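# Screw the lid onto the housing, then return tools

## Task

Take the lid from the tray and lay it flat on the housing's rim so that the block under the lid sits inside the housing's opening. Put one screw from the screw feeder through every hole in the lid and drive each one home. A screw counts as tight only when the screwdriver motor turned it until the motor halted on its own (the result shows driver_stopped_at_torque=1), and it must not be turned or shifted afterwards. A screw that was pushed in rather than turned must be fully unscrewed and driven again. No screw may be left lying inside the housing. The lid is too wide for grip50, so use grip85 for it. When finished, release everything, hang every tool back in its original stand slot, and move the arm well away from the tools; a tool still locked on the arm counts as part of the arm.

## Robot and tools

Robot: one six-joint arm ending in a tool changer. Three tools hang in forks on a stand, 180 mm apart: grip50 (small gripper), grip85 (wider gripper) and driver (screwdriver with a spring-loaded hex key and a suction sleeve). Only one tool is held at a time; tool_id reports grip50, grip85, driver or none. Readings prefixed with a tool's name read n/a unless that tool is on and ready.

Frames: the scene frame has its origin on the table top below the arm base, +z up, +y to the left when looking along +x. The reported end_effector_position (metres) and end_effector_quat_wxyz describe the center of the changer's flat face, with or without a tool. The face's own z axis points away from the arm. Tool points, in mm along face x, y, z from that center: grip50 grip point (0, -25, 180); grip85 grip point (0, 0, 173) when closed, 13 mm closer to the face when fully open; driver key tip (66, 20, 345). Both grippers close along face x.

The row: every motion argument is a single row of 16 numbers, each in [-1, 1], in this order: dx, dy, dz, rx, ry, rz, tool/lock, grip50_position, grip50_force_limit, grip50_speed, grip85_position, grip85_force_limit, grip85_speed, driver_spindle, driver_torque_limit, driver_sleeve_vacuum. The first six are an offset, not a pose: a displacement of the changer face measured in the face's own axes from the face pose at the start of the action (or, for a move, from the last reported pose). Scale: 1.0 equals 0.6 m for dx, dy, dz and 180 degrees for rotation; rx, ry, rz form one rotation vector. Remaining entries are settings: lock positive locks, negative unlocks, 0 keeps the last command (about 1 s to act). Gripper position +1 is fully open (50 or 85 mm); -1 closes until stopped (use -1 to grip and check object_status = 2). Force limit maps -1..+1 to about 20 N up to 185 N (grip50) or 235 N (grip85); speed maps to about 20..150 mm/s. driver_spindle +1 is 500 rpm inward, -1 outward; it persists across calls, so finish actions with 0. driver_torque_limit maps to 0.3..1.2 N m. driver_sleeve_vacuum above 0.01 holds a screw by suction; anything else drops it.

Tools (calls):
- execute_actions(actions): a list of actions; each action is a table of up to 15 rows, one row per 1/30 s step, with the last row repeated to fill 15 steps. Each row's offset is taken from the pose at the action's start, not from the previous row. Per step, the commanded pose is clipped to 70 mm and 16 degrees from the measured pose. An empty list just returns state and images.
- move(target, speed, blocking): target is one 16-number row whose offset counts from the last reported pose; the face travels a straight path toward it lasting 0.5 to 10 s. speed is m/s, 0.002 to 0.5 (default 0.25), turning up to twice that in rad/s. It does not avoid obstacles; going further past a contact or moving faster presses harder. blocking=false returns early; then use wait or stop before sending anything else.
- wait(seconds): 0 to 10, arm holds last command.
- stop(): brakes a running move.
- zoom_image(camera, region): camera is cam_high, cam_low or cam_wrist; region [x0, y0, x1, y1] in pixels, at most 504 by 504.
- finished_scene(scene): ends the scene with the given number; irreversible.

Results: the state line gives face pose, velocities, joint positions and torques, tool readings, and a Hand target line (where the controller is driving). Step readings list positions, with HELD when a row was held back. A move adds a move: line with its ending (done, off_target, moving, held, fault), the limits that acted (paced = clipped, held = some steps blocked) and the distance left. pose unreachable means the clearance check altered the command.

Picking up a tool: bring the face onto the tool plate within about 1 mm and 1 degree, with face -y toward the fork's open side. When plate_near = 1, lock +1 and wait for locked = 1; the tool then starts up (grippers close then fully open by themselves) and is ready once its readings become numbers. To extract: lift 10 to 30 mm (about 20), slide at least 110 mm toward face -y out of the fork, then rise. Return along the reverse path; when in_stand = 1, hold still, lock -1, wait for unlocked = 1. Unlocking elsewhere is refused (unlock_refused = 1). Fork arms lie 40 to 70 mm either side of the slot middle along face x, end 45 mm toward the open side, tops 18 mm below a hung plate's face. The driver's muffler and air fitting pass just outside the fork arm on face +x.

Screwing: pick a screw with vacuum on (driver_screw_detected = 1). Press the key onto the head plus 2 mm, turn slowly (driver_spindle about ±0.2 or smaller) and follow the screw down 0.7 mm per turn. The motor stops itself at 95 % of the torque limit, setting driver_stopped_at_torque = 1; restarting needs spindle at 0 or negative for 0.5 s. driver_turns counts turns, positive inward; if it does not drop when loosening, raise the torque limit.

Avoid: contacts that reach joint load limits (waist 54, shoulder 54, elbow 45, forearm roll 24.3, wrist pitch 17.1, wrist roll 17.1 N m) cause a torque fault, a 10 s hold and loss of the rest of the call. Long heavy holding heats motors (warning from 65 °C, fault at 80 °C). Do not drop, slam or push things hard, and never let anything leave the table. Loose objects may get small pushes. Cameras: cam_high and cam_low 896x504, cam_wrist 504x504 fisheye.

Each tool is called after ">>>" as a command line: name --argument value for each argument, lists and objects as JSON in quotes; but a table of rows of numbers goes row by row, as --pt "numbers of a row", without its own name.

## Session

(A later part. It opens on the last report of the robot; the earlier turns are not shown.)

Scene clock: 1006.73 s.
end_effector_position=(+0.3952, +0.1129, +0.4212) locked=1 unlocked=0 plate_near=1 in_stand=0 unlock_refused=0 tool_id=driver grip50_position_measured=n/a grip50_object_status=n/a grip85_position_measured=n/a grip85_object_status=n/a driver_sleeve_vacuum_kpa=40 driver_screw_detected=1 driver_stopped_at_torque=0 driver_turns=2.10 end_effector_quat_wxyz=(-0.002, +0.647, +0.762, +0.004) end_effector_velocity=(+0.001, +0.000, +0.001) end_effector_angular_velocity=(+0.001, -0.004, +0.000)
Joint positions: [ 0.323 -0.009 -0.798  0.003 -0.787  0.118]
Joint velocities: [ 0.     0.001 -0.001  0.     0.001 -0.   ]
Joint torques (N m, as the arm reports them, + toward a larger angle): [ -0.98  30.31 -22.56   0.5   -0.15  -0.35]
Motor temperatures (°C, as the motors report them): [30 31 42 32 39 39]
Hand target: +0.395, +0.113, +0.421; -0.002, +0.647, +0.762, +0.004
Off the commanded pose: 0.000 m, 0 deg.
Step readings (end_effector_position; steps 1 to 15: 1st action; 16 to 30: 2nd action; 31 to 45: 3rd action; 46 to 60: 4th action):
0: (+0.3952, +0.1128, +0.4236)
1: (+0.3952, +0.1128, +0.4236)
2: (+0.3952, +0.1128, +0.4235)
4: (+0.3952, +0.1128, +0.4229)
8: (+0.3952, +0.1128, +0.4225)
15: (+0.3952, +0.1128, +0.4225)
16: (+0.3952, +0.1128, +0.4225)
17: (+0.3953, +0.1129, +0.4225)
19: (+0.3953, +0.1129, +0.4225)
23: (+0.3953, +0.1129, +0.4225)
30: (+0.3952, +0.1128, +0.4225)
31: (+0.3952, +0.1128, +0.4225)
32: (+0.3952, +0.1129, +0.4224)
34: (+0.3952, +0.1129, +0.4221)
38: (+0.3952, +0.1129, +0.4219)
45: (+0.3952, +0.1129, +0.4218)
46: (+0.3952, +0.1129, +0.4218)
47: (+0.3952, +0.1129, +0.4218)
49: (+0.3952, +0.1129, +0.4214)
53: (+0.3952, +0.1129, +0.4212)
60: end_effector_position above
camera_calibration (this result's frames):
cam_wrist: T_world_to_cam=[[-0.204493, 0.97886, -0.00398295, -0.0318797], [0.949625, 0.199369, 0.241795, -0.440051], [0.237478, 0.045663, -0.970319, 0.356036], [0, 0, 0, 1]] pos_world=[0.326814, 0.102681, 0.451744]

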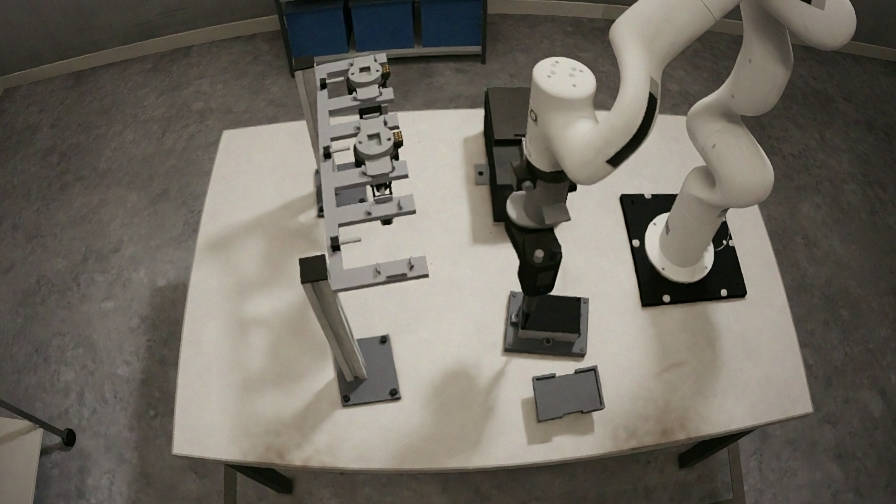

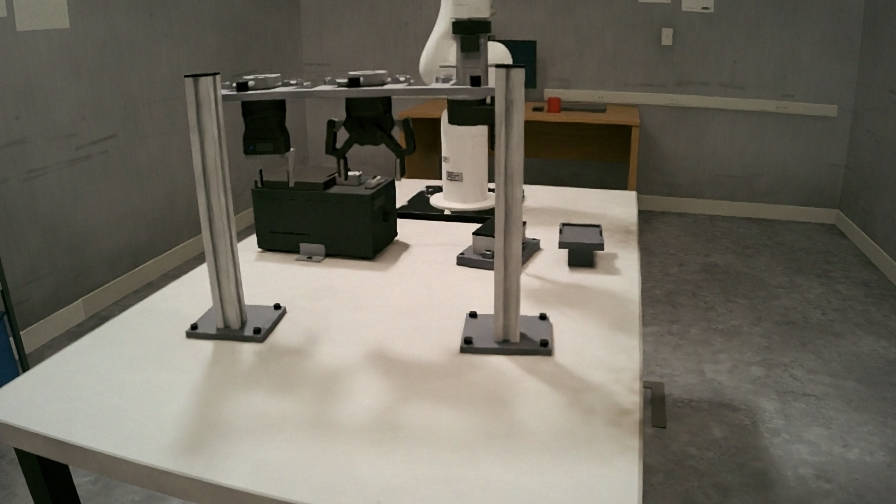

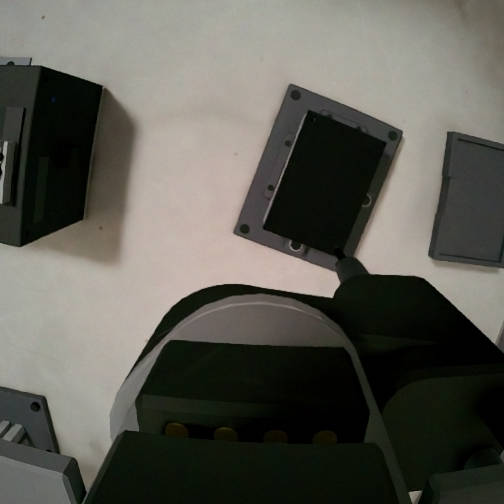

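>>> execute_actions --actions '[[[0,0,0.0008,0,0,0,0,1,0,0,1,0,0,0.2,0,1]],[[0,0,0.001,0,0,0,0,1,0,0,1,0,0,0.2,0,1]],[[0,0,0.001,0,0,0,0,1,0,0,1,0,0,0,0,1]]]'

Scene clock: 1014.40 s.
end_effector_position=(+0.3953, +0.1129, +0.4195) locked=1 unlocked=0 plate_near=1 in_stand=0 unlock_refused=0 tool_id=driver grip50_position_measured=n/a grip50_object_status=n/a grip85_position_measured=n/a grip85_object_status=n/a driver_sleeve_vacuum_kpa=40 driver_screw_detected=1 driver_stopped_at_torque=0 driver_turns=3.71 end_effector_quat_wxyz=(-0.002, +0.647, +0.762, +0.004) end_effector_velocity=(+0.000, -0.000, +0.000) end_effector_angular_velocity=(+0.000, -0.000, -0.001)
Joint positions: [ 0.323 -0.011 -0.796  0.003 -0.783  0.118]
Joint velocities: [-0.001 -0.    -0.    -0.     0.     0.   ]
Joint torques (N m, as the arm reports them, + toward a larger angle): [ -1.14  28.11 -22.63   0.81  -0.12  -0.3 ]
Motor temperatures (°C, as the motors report them): [30 31 42 32 39 39]
Hand target: +0.395, +0.113, +0.420; -0.002, +0.647, +0.762, +0.004
Off the commanded pose: 0.000 m, 0 deg.
Step readings (end_effector_position; steps 1 to 15: 1st action; 16 to 30: 2nd action; 31 to 45: 3rd action):
0: (+0.3952, +0.1129, +0.4212)
1: (+0.3952, +0.1129, +0.4212)
2: (+0.3953, +0.1129, +0.4211)
4: (+0.3953, +0.1129, +0.4209)
8: (+0.3953, +0.1129, +0.4207)
15: (+0.3952, +0.1129, +0.4207)
16: (+0.3952, +0.1129, +0.4207)
17: (+0.3953, +0.1129, +0.4206)
19: (+0.3953, +0.1129, +0.4204)
23: (+0.3953, +0.1129, +0.4201)
30: (+0.3953, +0.1129, +0.4201)
31: (+0.3953, +0.1129, +0.4201)
32: (+0.3953, +0.1129, +0.4201)
34: (+0.3953, +0.1129, +0.4198)
38: (+0.3953, +0.1129, +0.4196)
45: end_effector_position above
camera_calibration (this result's frames):
cam_wrist: T_world_to_cam=[[-0.204481, 0.978862, -0.00397901, -0.0319039], [0.949605, 0.199353, 0.241885, -0.439704], [0.237565, 0.0456824, -0.970297, 0.354386], [0, 0, 0, 1]] pos_world=[0.326832, 0.102697, 0.45009]

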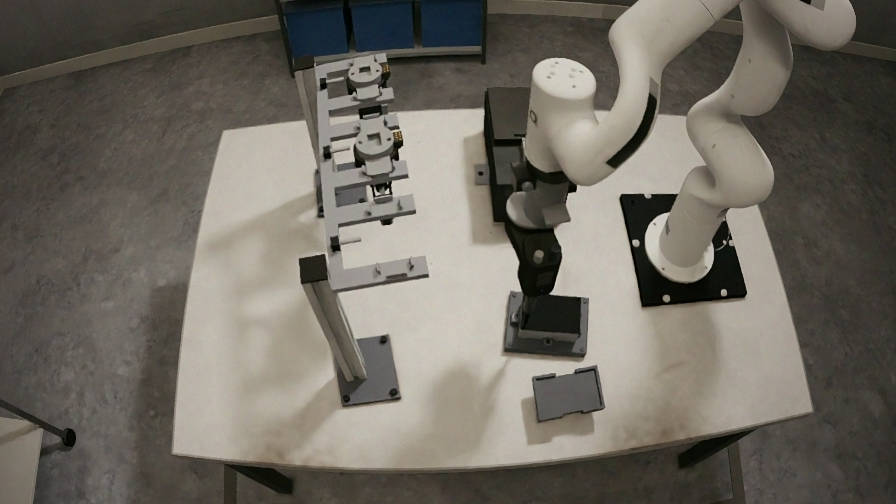

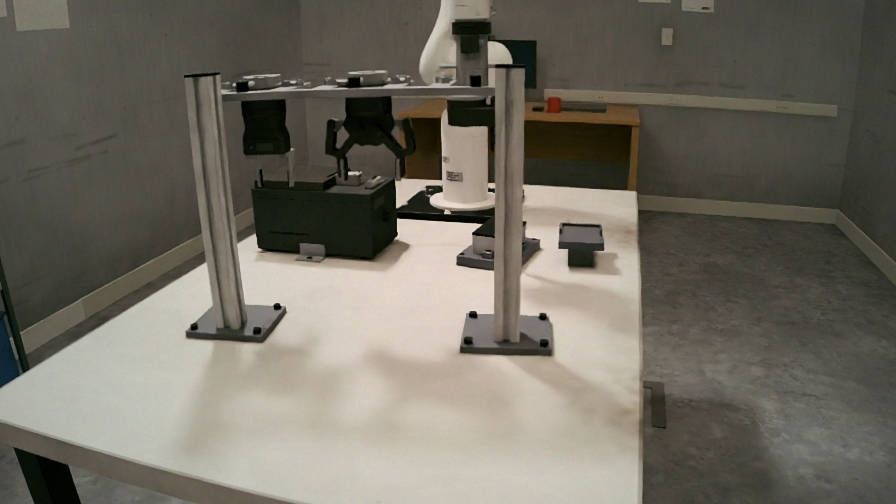

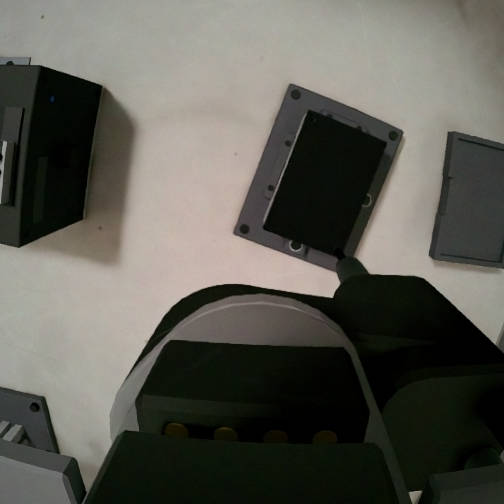

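>>> execute_actions --actions '[[[0,0,0.0005,0,0,0,0,1,0,0,1,0,0,0.2,0,1]],[[0,0,0.001,0,0,0,0,1,0,0,1,0,0,0.2,0,1]],[[0,0,0.001,0,0,0,0,1,0,0,1,0,0,0,0,1]]]'

Scene clock: 1021.00 s.
end_effector_position=(+0.3953, +0.1129, +0.4181) locked=1 unlocked=0 plate_near=1 in_stand=0 unlock_refused=0 tool_id=driver grip50_position_measured=n/a grip50_object_status=n/a grip85_position_measured=n/a grip85_object_status=n/a driver_sleeve_vacuum_kpa=40 driver_screw_detected=1 driver_stopped_at_torque=0 driver_turns=5.32 end_effector_quat_wxyz=(-0.002, +0.647, +0.762, +0.004) end_effector_velocity=(+0.000, +0.000, -0.000) end_effector_angular_velocity=(-0.000, -0.001, +0.001)
Joint positions: [ 0.323 -0.013 -0.795  0.003 -0.779  0.118]
Joint velocities: [ 0.001 -0.    -0.    -0.001  0.001  0.   ]
Joint torques (N m, as the arm reports them, + toward a larger angle): [ -1.1   27.78 -21.54   0.88  -0.22  -0.36]
Motor temperatures (°C, as the motors report them): [30 31 42 32 39 39]
Hand target: +0.395, +0.113, +0.418; -0.002, +0.647, +0.762, +0.004
Off the commanded pose: 0.000 m, 0 deg.
Step readings (end_effector_position; steps 1 to 15: 1st action; 16 to 30: 2nd action; 31 to 45: 3rd action):
0: (+0.3953, +0.1129, +0.4195)
1: (+0.3953, +0.1129, +0.4195)
2: (+0.3953, +0.1129, +0.4195)
4: (+0.3953, +0.1129, +0.4194)
8: (+0.3953, +0.1129, +0.4193)
15: (+0.3953, +0.1129, +0.4192)
16: (+0.3953, +0.1129, +0.4192)
17: (+0.3953, +0.1129, +0.4192)
19: (+0.3953, +0.1129, +0.4189)
23: (+0.3953, +0.1129, +0.4187)
30: (+0.3953, +0.1129, +0.4187)
31: (+0.3953, +0.1129, +0.4186)
32: (+0.3953, +0.1129, +0.4186)
34: (+0.3953, +0.1129, +0.4183)
38: (+0.3953, +0.1129, +0.4181)
45: end_effector_position above
camera_calibration (this result's frames):
cam_wrist: T_world_to_cam=[[-0.204471, 0.978864, -0.0039759, -0.0319251], [0.949589, 0.199339, 0.241959, -0.439392], [0.237638, 0.0456983, -0.970278, 0.352915], [0, 0, 0, 1]] pos_world=[0.326848, 0.102711, 0.448614]

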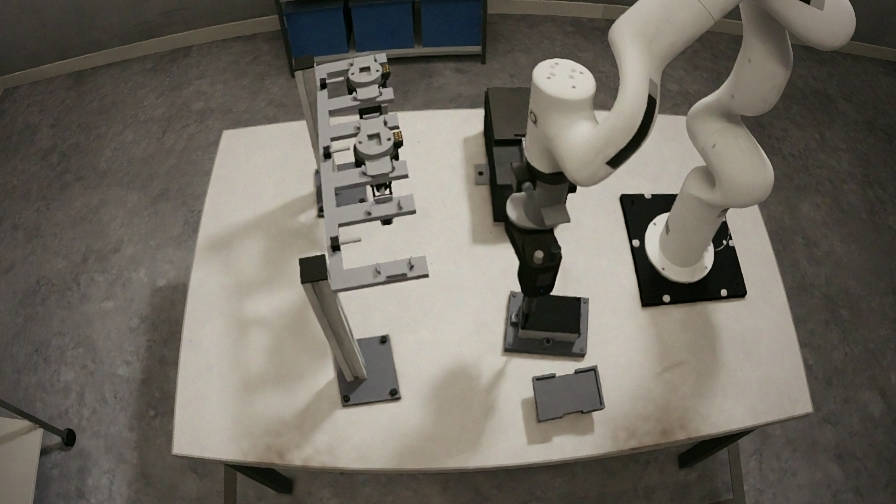

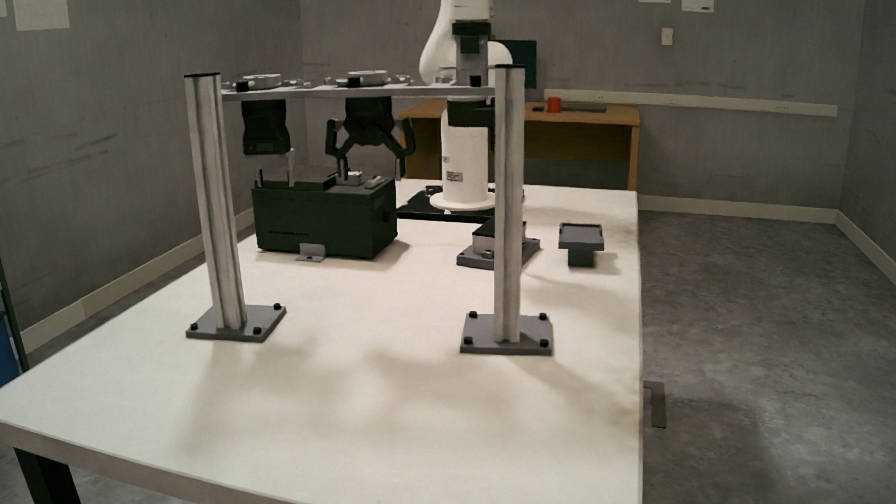

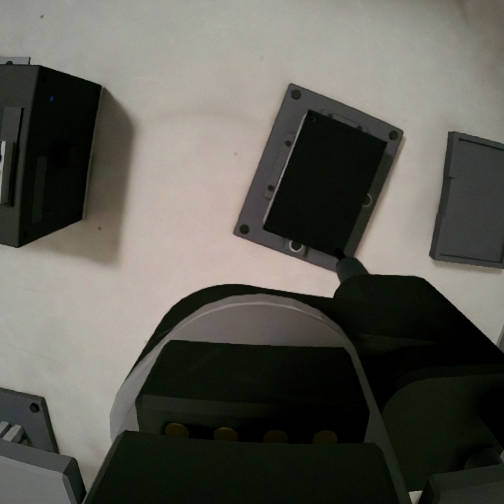

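>>> execute_actions --actions '[[[0,0,0,0,0,0,0,1,0,0,1,0,0,0.2,0,1]],[[0,0,0.0005,0,0,0,0,1,0,0,1,0,0,0,0,1]]]'

Scene clock: 1027.80 s.
end_effector_position=(+0.3953, +0.1129, +0.4178) locked=1 unlocked=0 plate_near=1 in_stand=0 unlock_refused=0 tool_id=driver grip50_position_measured=n/a grip50_object_status=n/a grip85_position_measured=n/a grip85_object_status=n/a driver_sleeve_vacuum_kpa=40 driver_screw_detected=1 driver_stopped_at_torque=0 driver_turns=6.09 end_effector_quat_wxyz=(-0.002, +0.647, +0.762, +0.004) end_effector_velocity=(+0.001, -0.000, -0.000) end_effector_angular_velocity=(+0.000, -0.002, -0.000)
Joint positions: [ 0.323 -0.013 -0.794  0.003 -0.778  0.118]
Joint velocities: [-0.001 -0.001 -0.    -0.     0.002 -0.   ]
Joint torques (N m, as the arm reports them, + toward a larger angle): [ -1.56  26.81 -21.74   0.52  -0.3   -0.26]
Motor temperatures (°C, as the motors report them): [30 31 42 32 39 39]
Hand target: +0.395, +0.113, +0.418; -0.002, +0.647, +0.762, +0.004
Off the commanded pose: 0.000 m, 0 deg.
Step readings (end_effector_position; steps 1 to 15: 1st action; 16 to 30: 2nd action):
0: (+0.3953, +0.1129, +0.4181)
1: (+0.3953, +0.1129, +0.4181)
2: (+0.3953, +0.1129, +0.4181)
4: (+0.3953, +0.1129, +0.4181)
8: (+0.3953, +0.1129, +0.4181)
15: (+0.3953, +0.1129, +0.4181)
16: (+0.3953, +0.1129, +0.4181)
17: (+0.3953, +0.1129, +0.4180)
19: (+0.3953, +0.1129, +0.4179)
23: (+0.3953, +0.1129, +0.4178)
30: end_effector_position above
camera_calibration (this result's frames):
cam_wrist: T_world_to_cam=[[-0.204469, 0.978865, -0.00397505, -0.0319298], [0.949586, 0.199336, 0.241974, -0.439329], [0.237652, 0.0457014, -0.970275, 0.352621], [0, 0, 0, 1]] pos_world=[0.326851, 0.102714, 0.448318]

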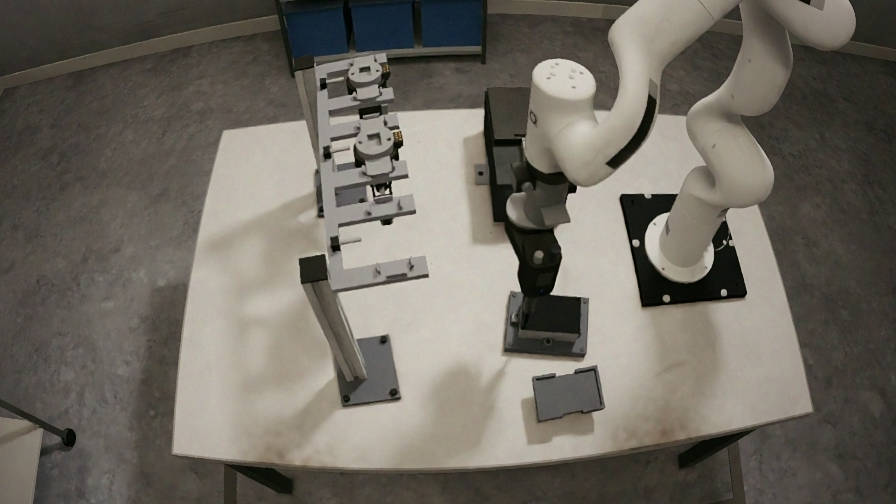

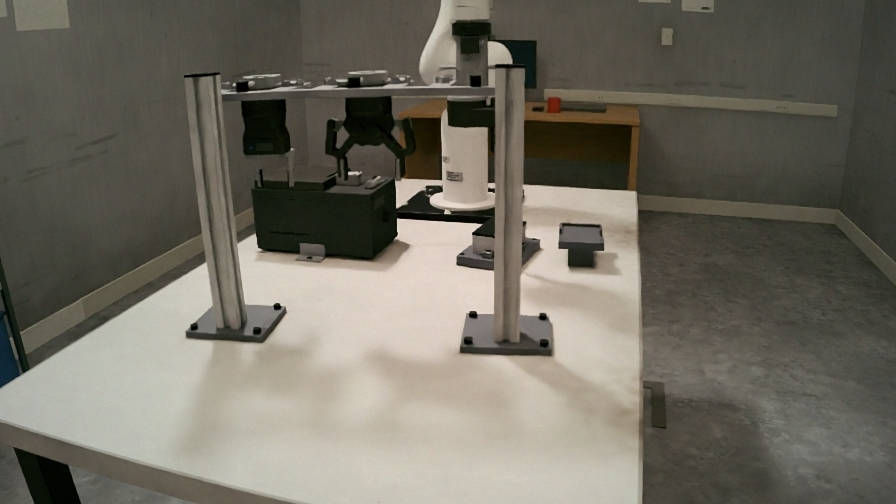

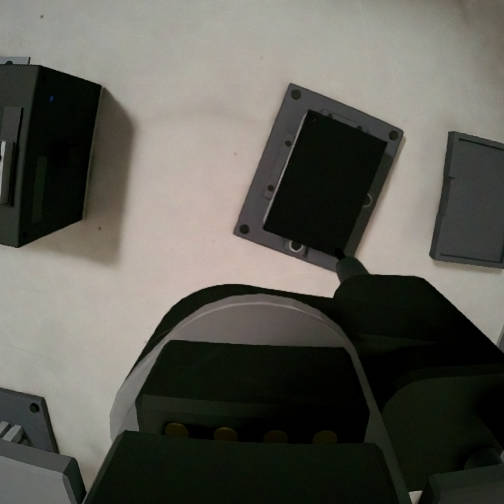

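>>> zoom_image --camera "cam_high" --region '[510,305,540,335]'

>>> zoom_image --camera "cam_wrist" --region '[315,230,355,270]'

Region (510, 305, 540, 335) of cam_high's 896x504 image, scaled by 16.800, with more detail than that image has.

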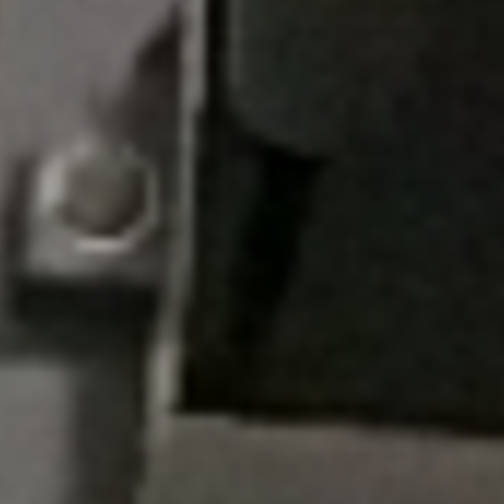

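Region (315, 230, 355, 270) of cam_wrist's 504x504 image, scaled by 12.600, with more detail than that image has.

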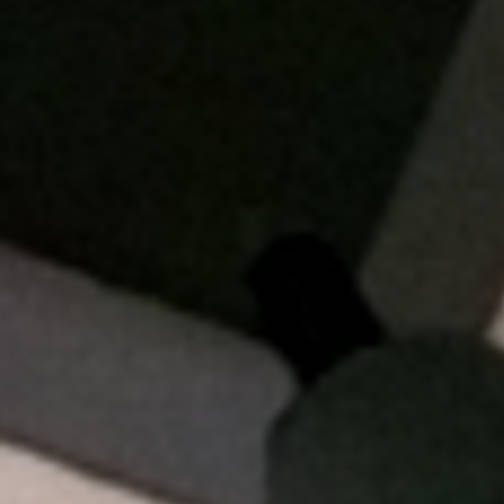

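>>> execute_actions --actions '[[[0,0,-0.0075,0,0,0,0,1,0,0,1,0,0,0,0,1]]]'

>>> zoom_image --camera "cam_wrist" --region '[315,230,355,270]'

Scene clock: 1074.27 s.
end_effector_position=(+0.3952, +0.1128, +0.4222) locked=1 unlocked=0 plate_near=1 in_stand=0 unlock_refused=0 tool_id=driver grip50_position_measured=n/a grip50_object_status=n/a grip85_position_measured=n/a grip85_object_status=n/a driver_sleeve_vacuum_kpa=40 driver_screw_detected=1 driver_stopped_at_torque=0 driver_turns=6.09 end_effector_quat_wxyz=(-0.002, +0.647, +0.762, +0.004) end_effector_velocity=(+0.001, +0.000, +0.000) end_effector_angular_velocity=(+0.001, -0.001, +0.001)
Joint positions: [ 0.323 -0.008 -0.8    0.003 -0.79   0.118]
Joint velocities: [ 0.    -0.001 -0.001  0.     0.001 -0.001]
Joint torques (N m, as the arm reports them, + toward a larger angle): [ -2.76  28.8  -23.11   0.81   0.21  -0.23]
Motor temperatures (°C, as the motors report them): [30 31 42 32 39 39]
Hand target: +0.395, +0.113, +0.422; -0.002, +0.647, +0.762, +0.004
Off the commanded pose: 0.000 m, 0 deg.
Step readings (end_effector_position):
0: (+0.3953, +0.1129, +0.4178)
1: (+0.3953, +0.1129, +0.4178)
2: (+0.3952, +0.1129, +0.4182)
4: (+0.3952, +0.1129, +0.4204)
8: (+0.3952, +0.1128, +0.4220)
15: end_effector_position above
camera_calibration (this result's frames):
cam_wrist: T_world_to_cam=[[-0.204515, 0.978855, -0.00399209, -0.0318565], [0.949671, 0.199403, 0.241585, -0.440178], [0.237272, 0.0456166, -0.970372, 0.357111], [0, 0, 0, 1]] pos_world=[0.326777, 0.102666, 0.452743]

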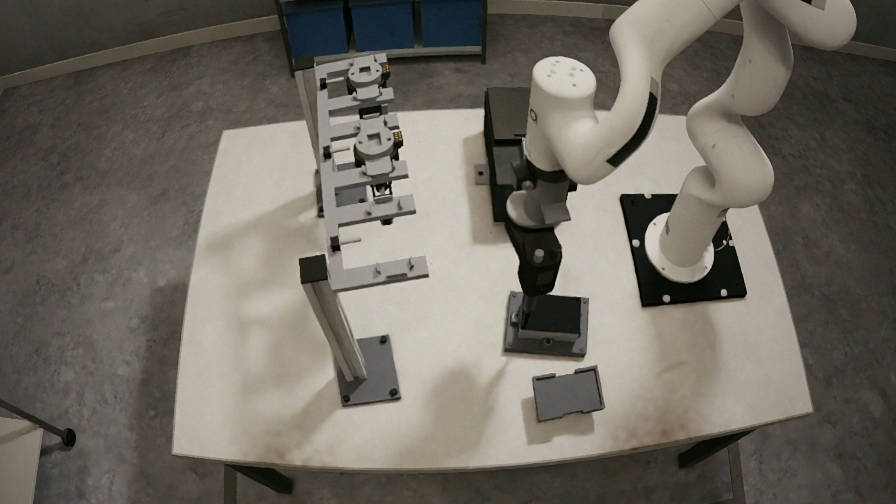

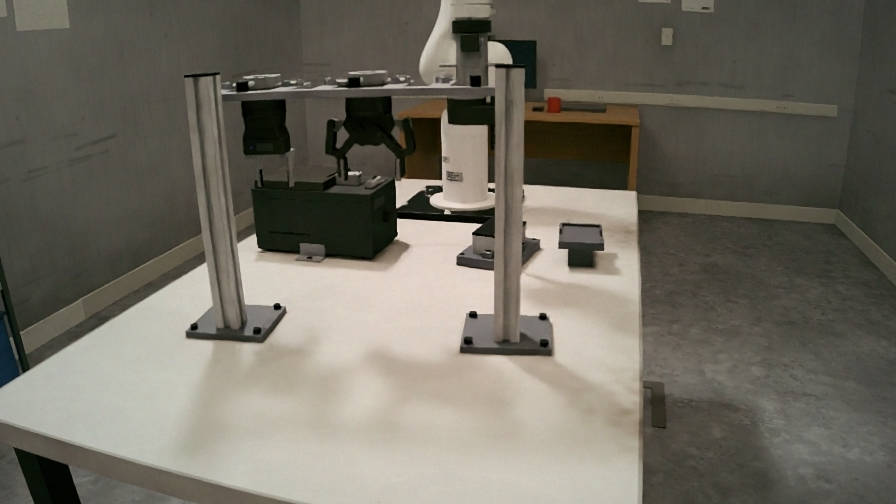

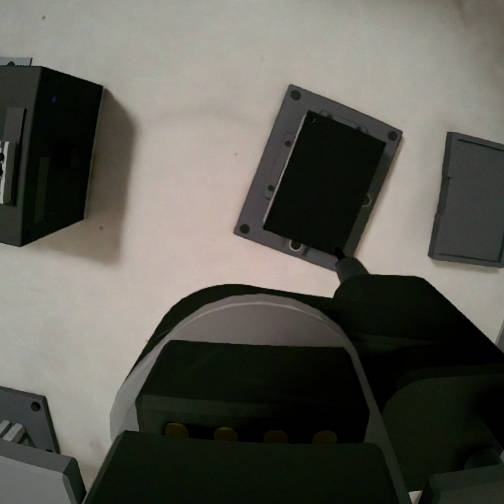

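Region (315, 230, 355, 270) of cam_wrist's 504x504 image, scaled by 12.600, with more detail than that image has.

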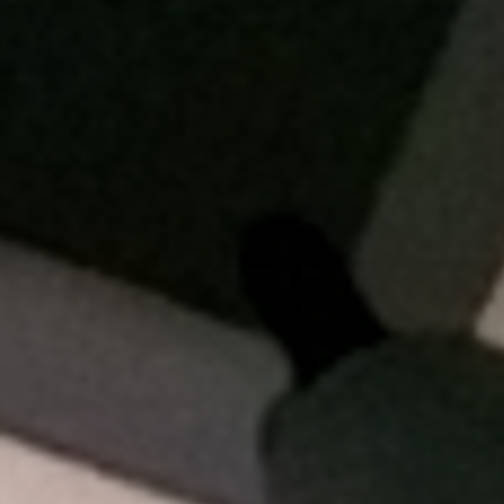

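>>> execute_actions --actions '[[[0,0,-0.008,0,0,0,0,1,0,0,1,0,0,0,0,1]],[[0,0,-0.025,0,0,0,0,1,0,0,1,0,0,0,0,1]]]'

>>> zoom_image --camera "cam_wrist" --region '[305,220,355,270]'

>>> zoom_image --camera "cam_high" --region '[505,295,555,335]'

Scene clock: 1082.93 s.
end_effector_position=(+0.3951, +0.1127, +0.4417) locked=1 unlocked=0 plate_near=1 in_stand=0 unlock_refused=0 tool_id=driver grip50_position_measured=n/a grip50_object_status=n/a grip85_position_measured=n/a grip85_object_status=n/a driver_sleeve_vacuum_kpa=40 driver_screw_detected=1 driver_stopped_at_torque=0 driver_turns=6.09 end_effector_quat_wxyz=(-0.002, +0.647, +0.762, +0.004) end_effector_velocity=(+0.001, +0.000, +0.001) end_effector_angular_velocity=(+0.002, -0.006, +0.000)
Joint positions: [ 0.323  0.015 -0.825  0.003 -0.838  0.118]
Joint velocities: [ 0.     0.001 -0.003  0.     0.003 -0.   ]
Joint torques (N m, as the arm reports them, + toward a larger angle): [ -1.24  31.56 -25.63   0.4    0.62  -0.22]
Motor temperatures (°C, as the motors report them): [30 31 42 32 39 39]
Hand target: +0.395, +0.113, +0.442; -0.002, +0.647, +0.762, +0.004
Off the commanded pose: 0.000 m, 0 deg.
Step readings (end_effector_position; steps 1 to 15: 1st action; 16 to 30: 2nd action):
0: (+0.3953, +0.1129, +0.4223)
1: (+0.3953, +0.1129, +0.4223)
2: (+0.3952, +0.1128, +0.4227)
4: (+0.3952, +0.1128, +0.4250)
8: (+0.3951, +0.1128, +0.4266)
15: (+0.3951, +0.1128, +0.4269)
16: (+0.3952, +0.1128, +0.4269)
17: (+0.3951, +0.1128, +0.4278)
19: (+0.3947, +0.1126, +0.4347)
23: (+0.3955, +0.1128, +0.4417)
30: end_effector_position above
camera_calibration (this result's frames):
cam_wrist: T_world_to_cam=[[-0.204592, 0.978839, -0.00399235, -0.0316143], [0.949782, 0.199501, 0.241069, -0.444567], [0.236764, 0.0455288, -0.9705, 0.376391], [0, 0, 0, 1]] pos_world=[0.326657, 0.1025, 0.472332]

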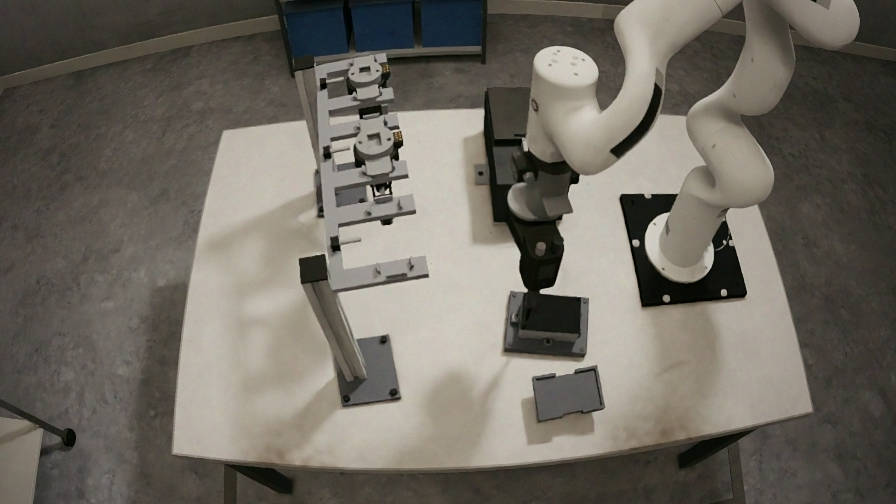

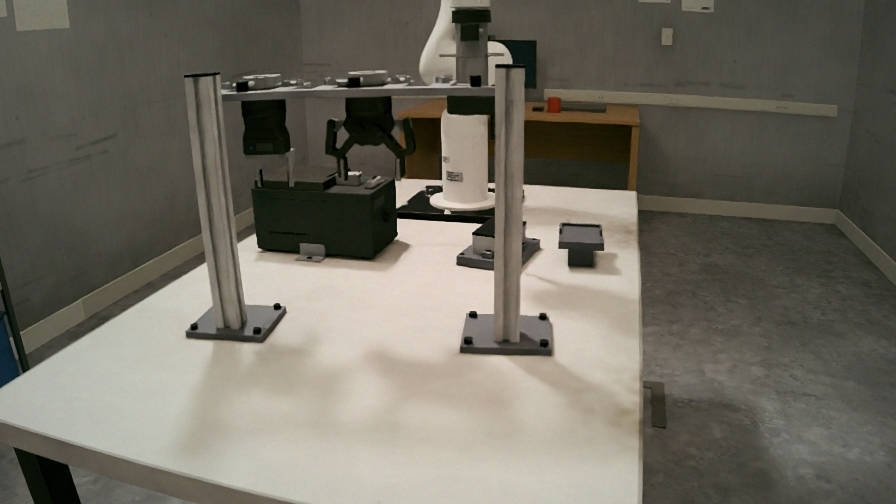

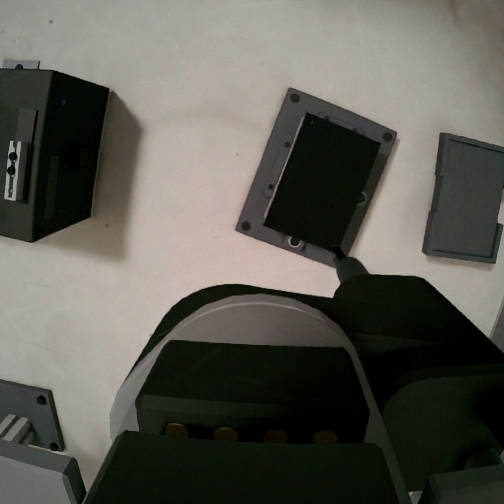

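Region (305, 220, 355, 270) of cam_wrist's 504x504 image, scaled by 10.080, with more detail than that image has.

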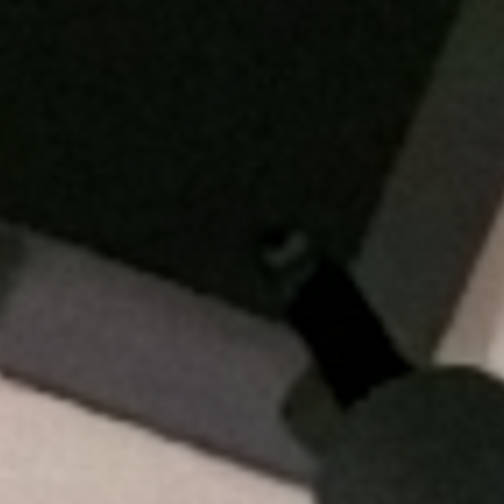

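Region (505, 295, 555, 335) of cam_high's 896x504 image, scaled by 10.080, with more detail than that image has; it fills the top 403 rows of this view, and the rest is white.

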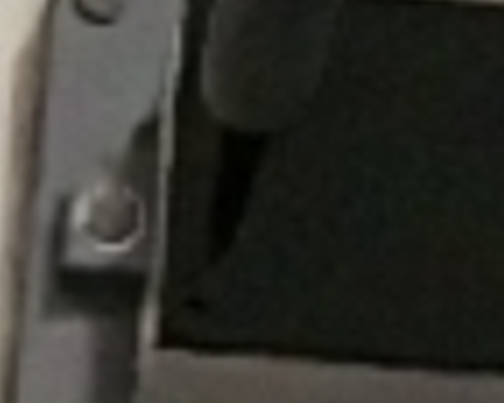

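>>> move --target '[0.075,0,-0.02,0,0,0,0,1,0,0,1,0,0,0,0,1]' --speed 0.1

>>> zoom_image --camera "cam_wrist" --region '[280,200,360,280]'

>>> zoom_image --camera "cam_low" --region '[500,170,600,270]'

Scene clock: 1121.07 s.
end_effector_position=(+0.3878, +0.1569, +0.4539) locked=1 unlocked=0 plate_near=1 in_stand=0 unlock_refused=0 tool_id=driver grip50_position_measured=n/a grip50_object_status=n/a grip85_position_measured=n/a grip85_object_status=n/a driver_sleeve_vacuum_kpa=40 driver_screw_detected=1 driver_stopped_at_torque=0 driver_turns=6.09 end_effector_quat_wxyz=(-0.002, +0.647, +0.762, +0.004) end_effector_velocity=(-0.000, +0.001, +0.000) end_effector_angular_velocity=(-0.000, +0.000, -0.001)
Joint positions: [ 0.429  0.007 -0.861  0.003 -0.866  0.224]
Joint velocities: [ 0.002  0.    -0.001  0.    -0.001  0.003]
Joint torques (N m, as the arm reports them, + toward a larger angle): [ -1.83  32.4  -26.05   0.77   0.6   -0.24]
Motor temperatures (°C, as the motors report them): [30 31 42 32 39 39]
Hand target: +0.388, +0.157, +0.454; -0.002, +0.647, +0.762, +0.004
Off the commanded pose: 0.000 m, 0 deg.
move: done
camera_calibration (this result's frames):
cam_wrist: T_world_to_cam=[[-0.204551, 0.978848, -0.00389093, -0.0763687], [0.949884, 0.199455, 0.240703, -0.449254], [0.236388, 0.0455401, -0.970591, 0.388157], [0, 0, 0, 1]] pos_world=[0.319363, 0.146683, 0.484582]

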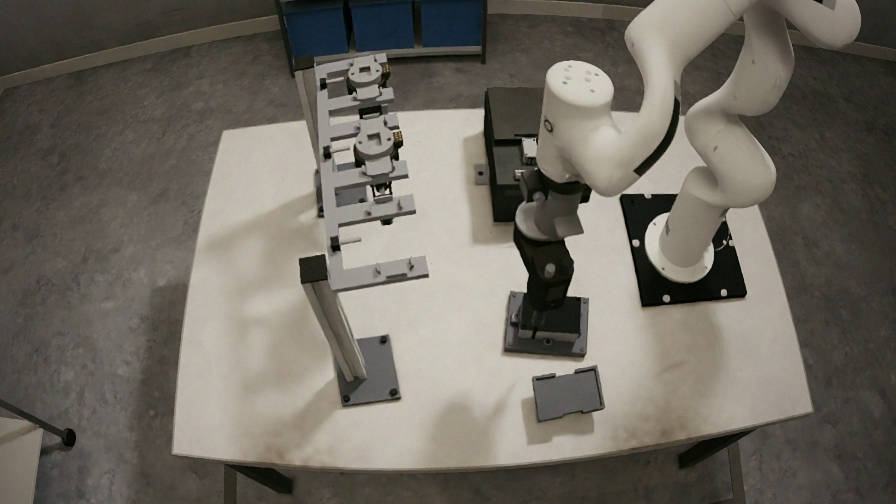

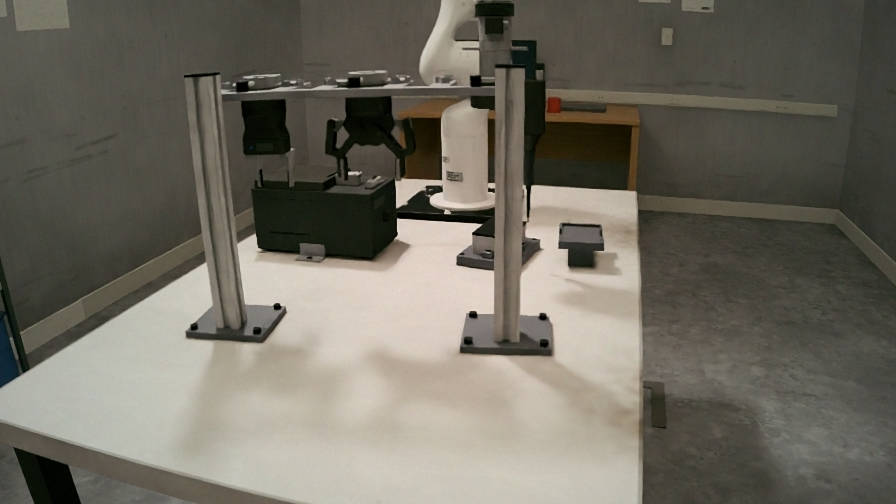

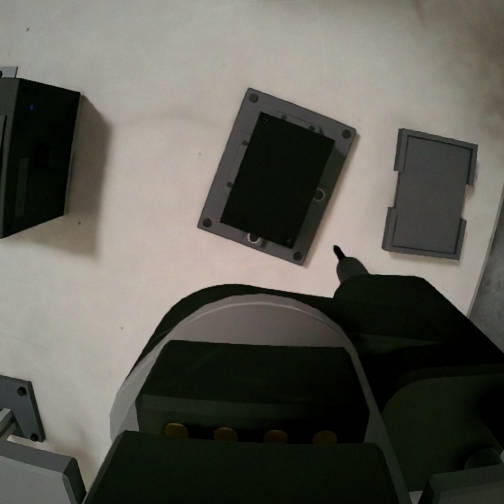

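Region (280, 200, 360, 280) of cam_wrist's 504x504 image, scaled by 6.300, with more detail than that image has.

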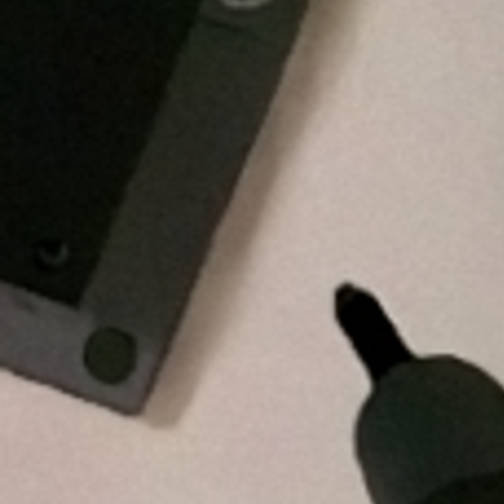

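Region (500, 170, 600, 270) of cam_low's 896x504 image, scaled by 5.040, with more detail than that image has.

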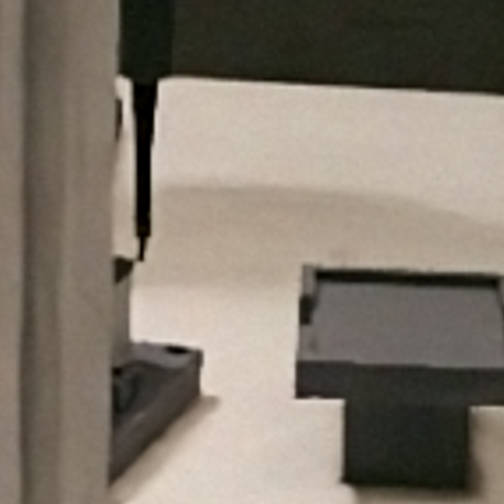

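>>> zoom_image --camera "cam_low" --region '[455,210,505,270]'

>>> zoom_image --camera "cam_high" --region '[495,280,600,365]'

>>> zoom_image --camera "cam_wrist" --region '[190,80,370,270]'

Region (455, 210, 505, 270) of cam_low's 896x504 image, scaled by 8.400, with more detail than that image has.

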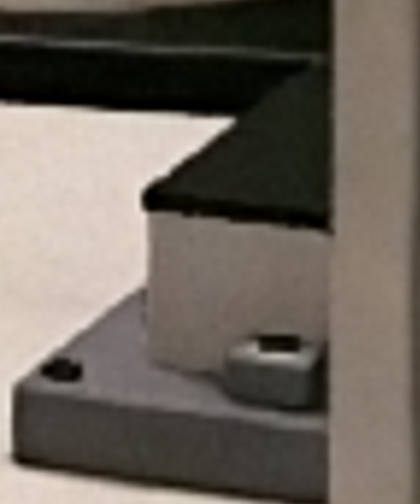

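Region (495, 280, 600, 365) of cam_high's 896x504 image, scaled by 4.800, with more detail than that image has; it fills the top 408 rows of this view, and the rest is white.

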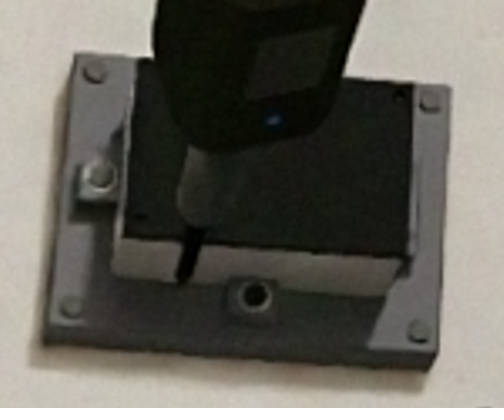

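Region (190, 80, 370, 270) of cam_wrist's 504x504 image, scaled by 2.653, with more detail than that image has; it fills the left 477 columns of this view, and the rest is white.

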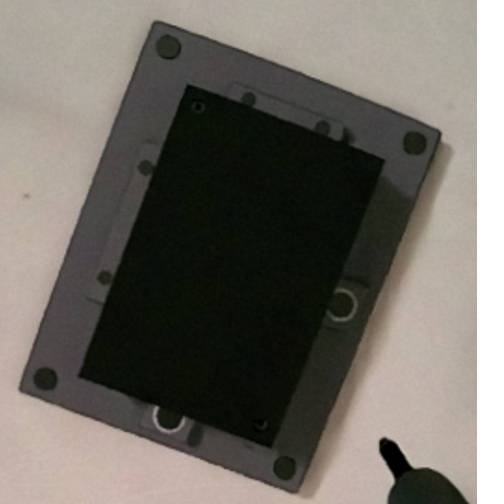

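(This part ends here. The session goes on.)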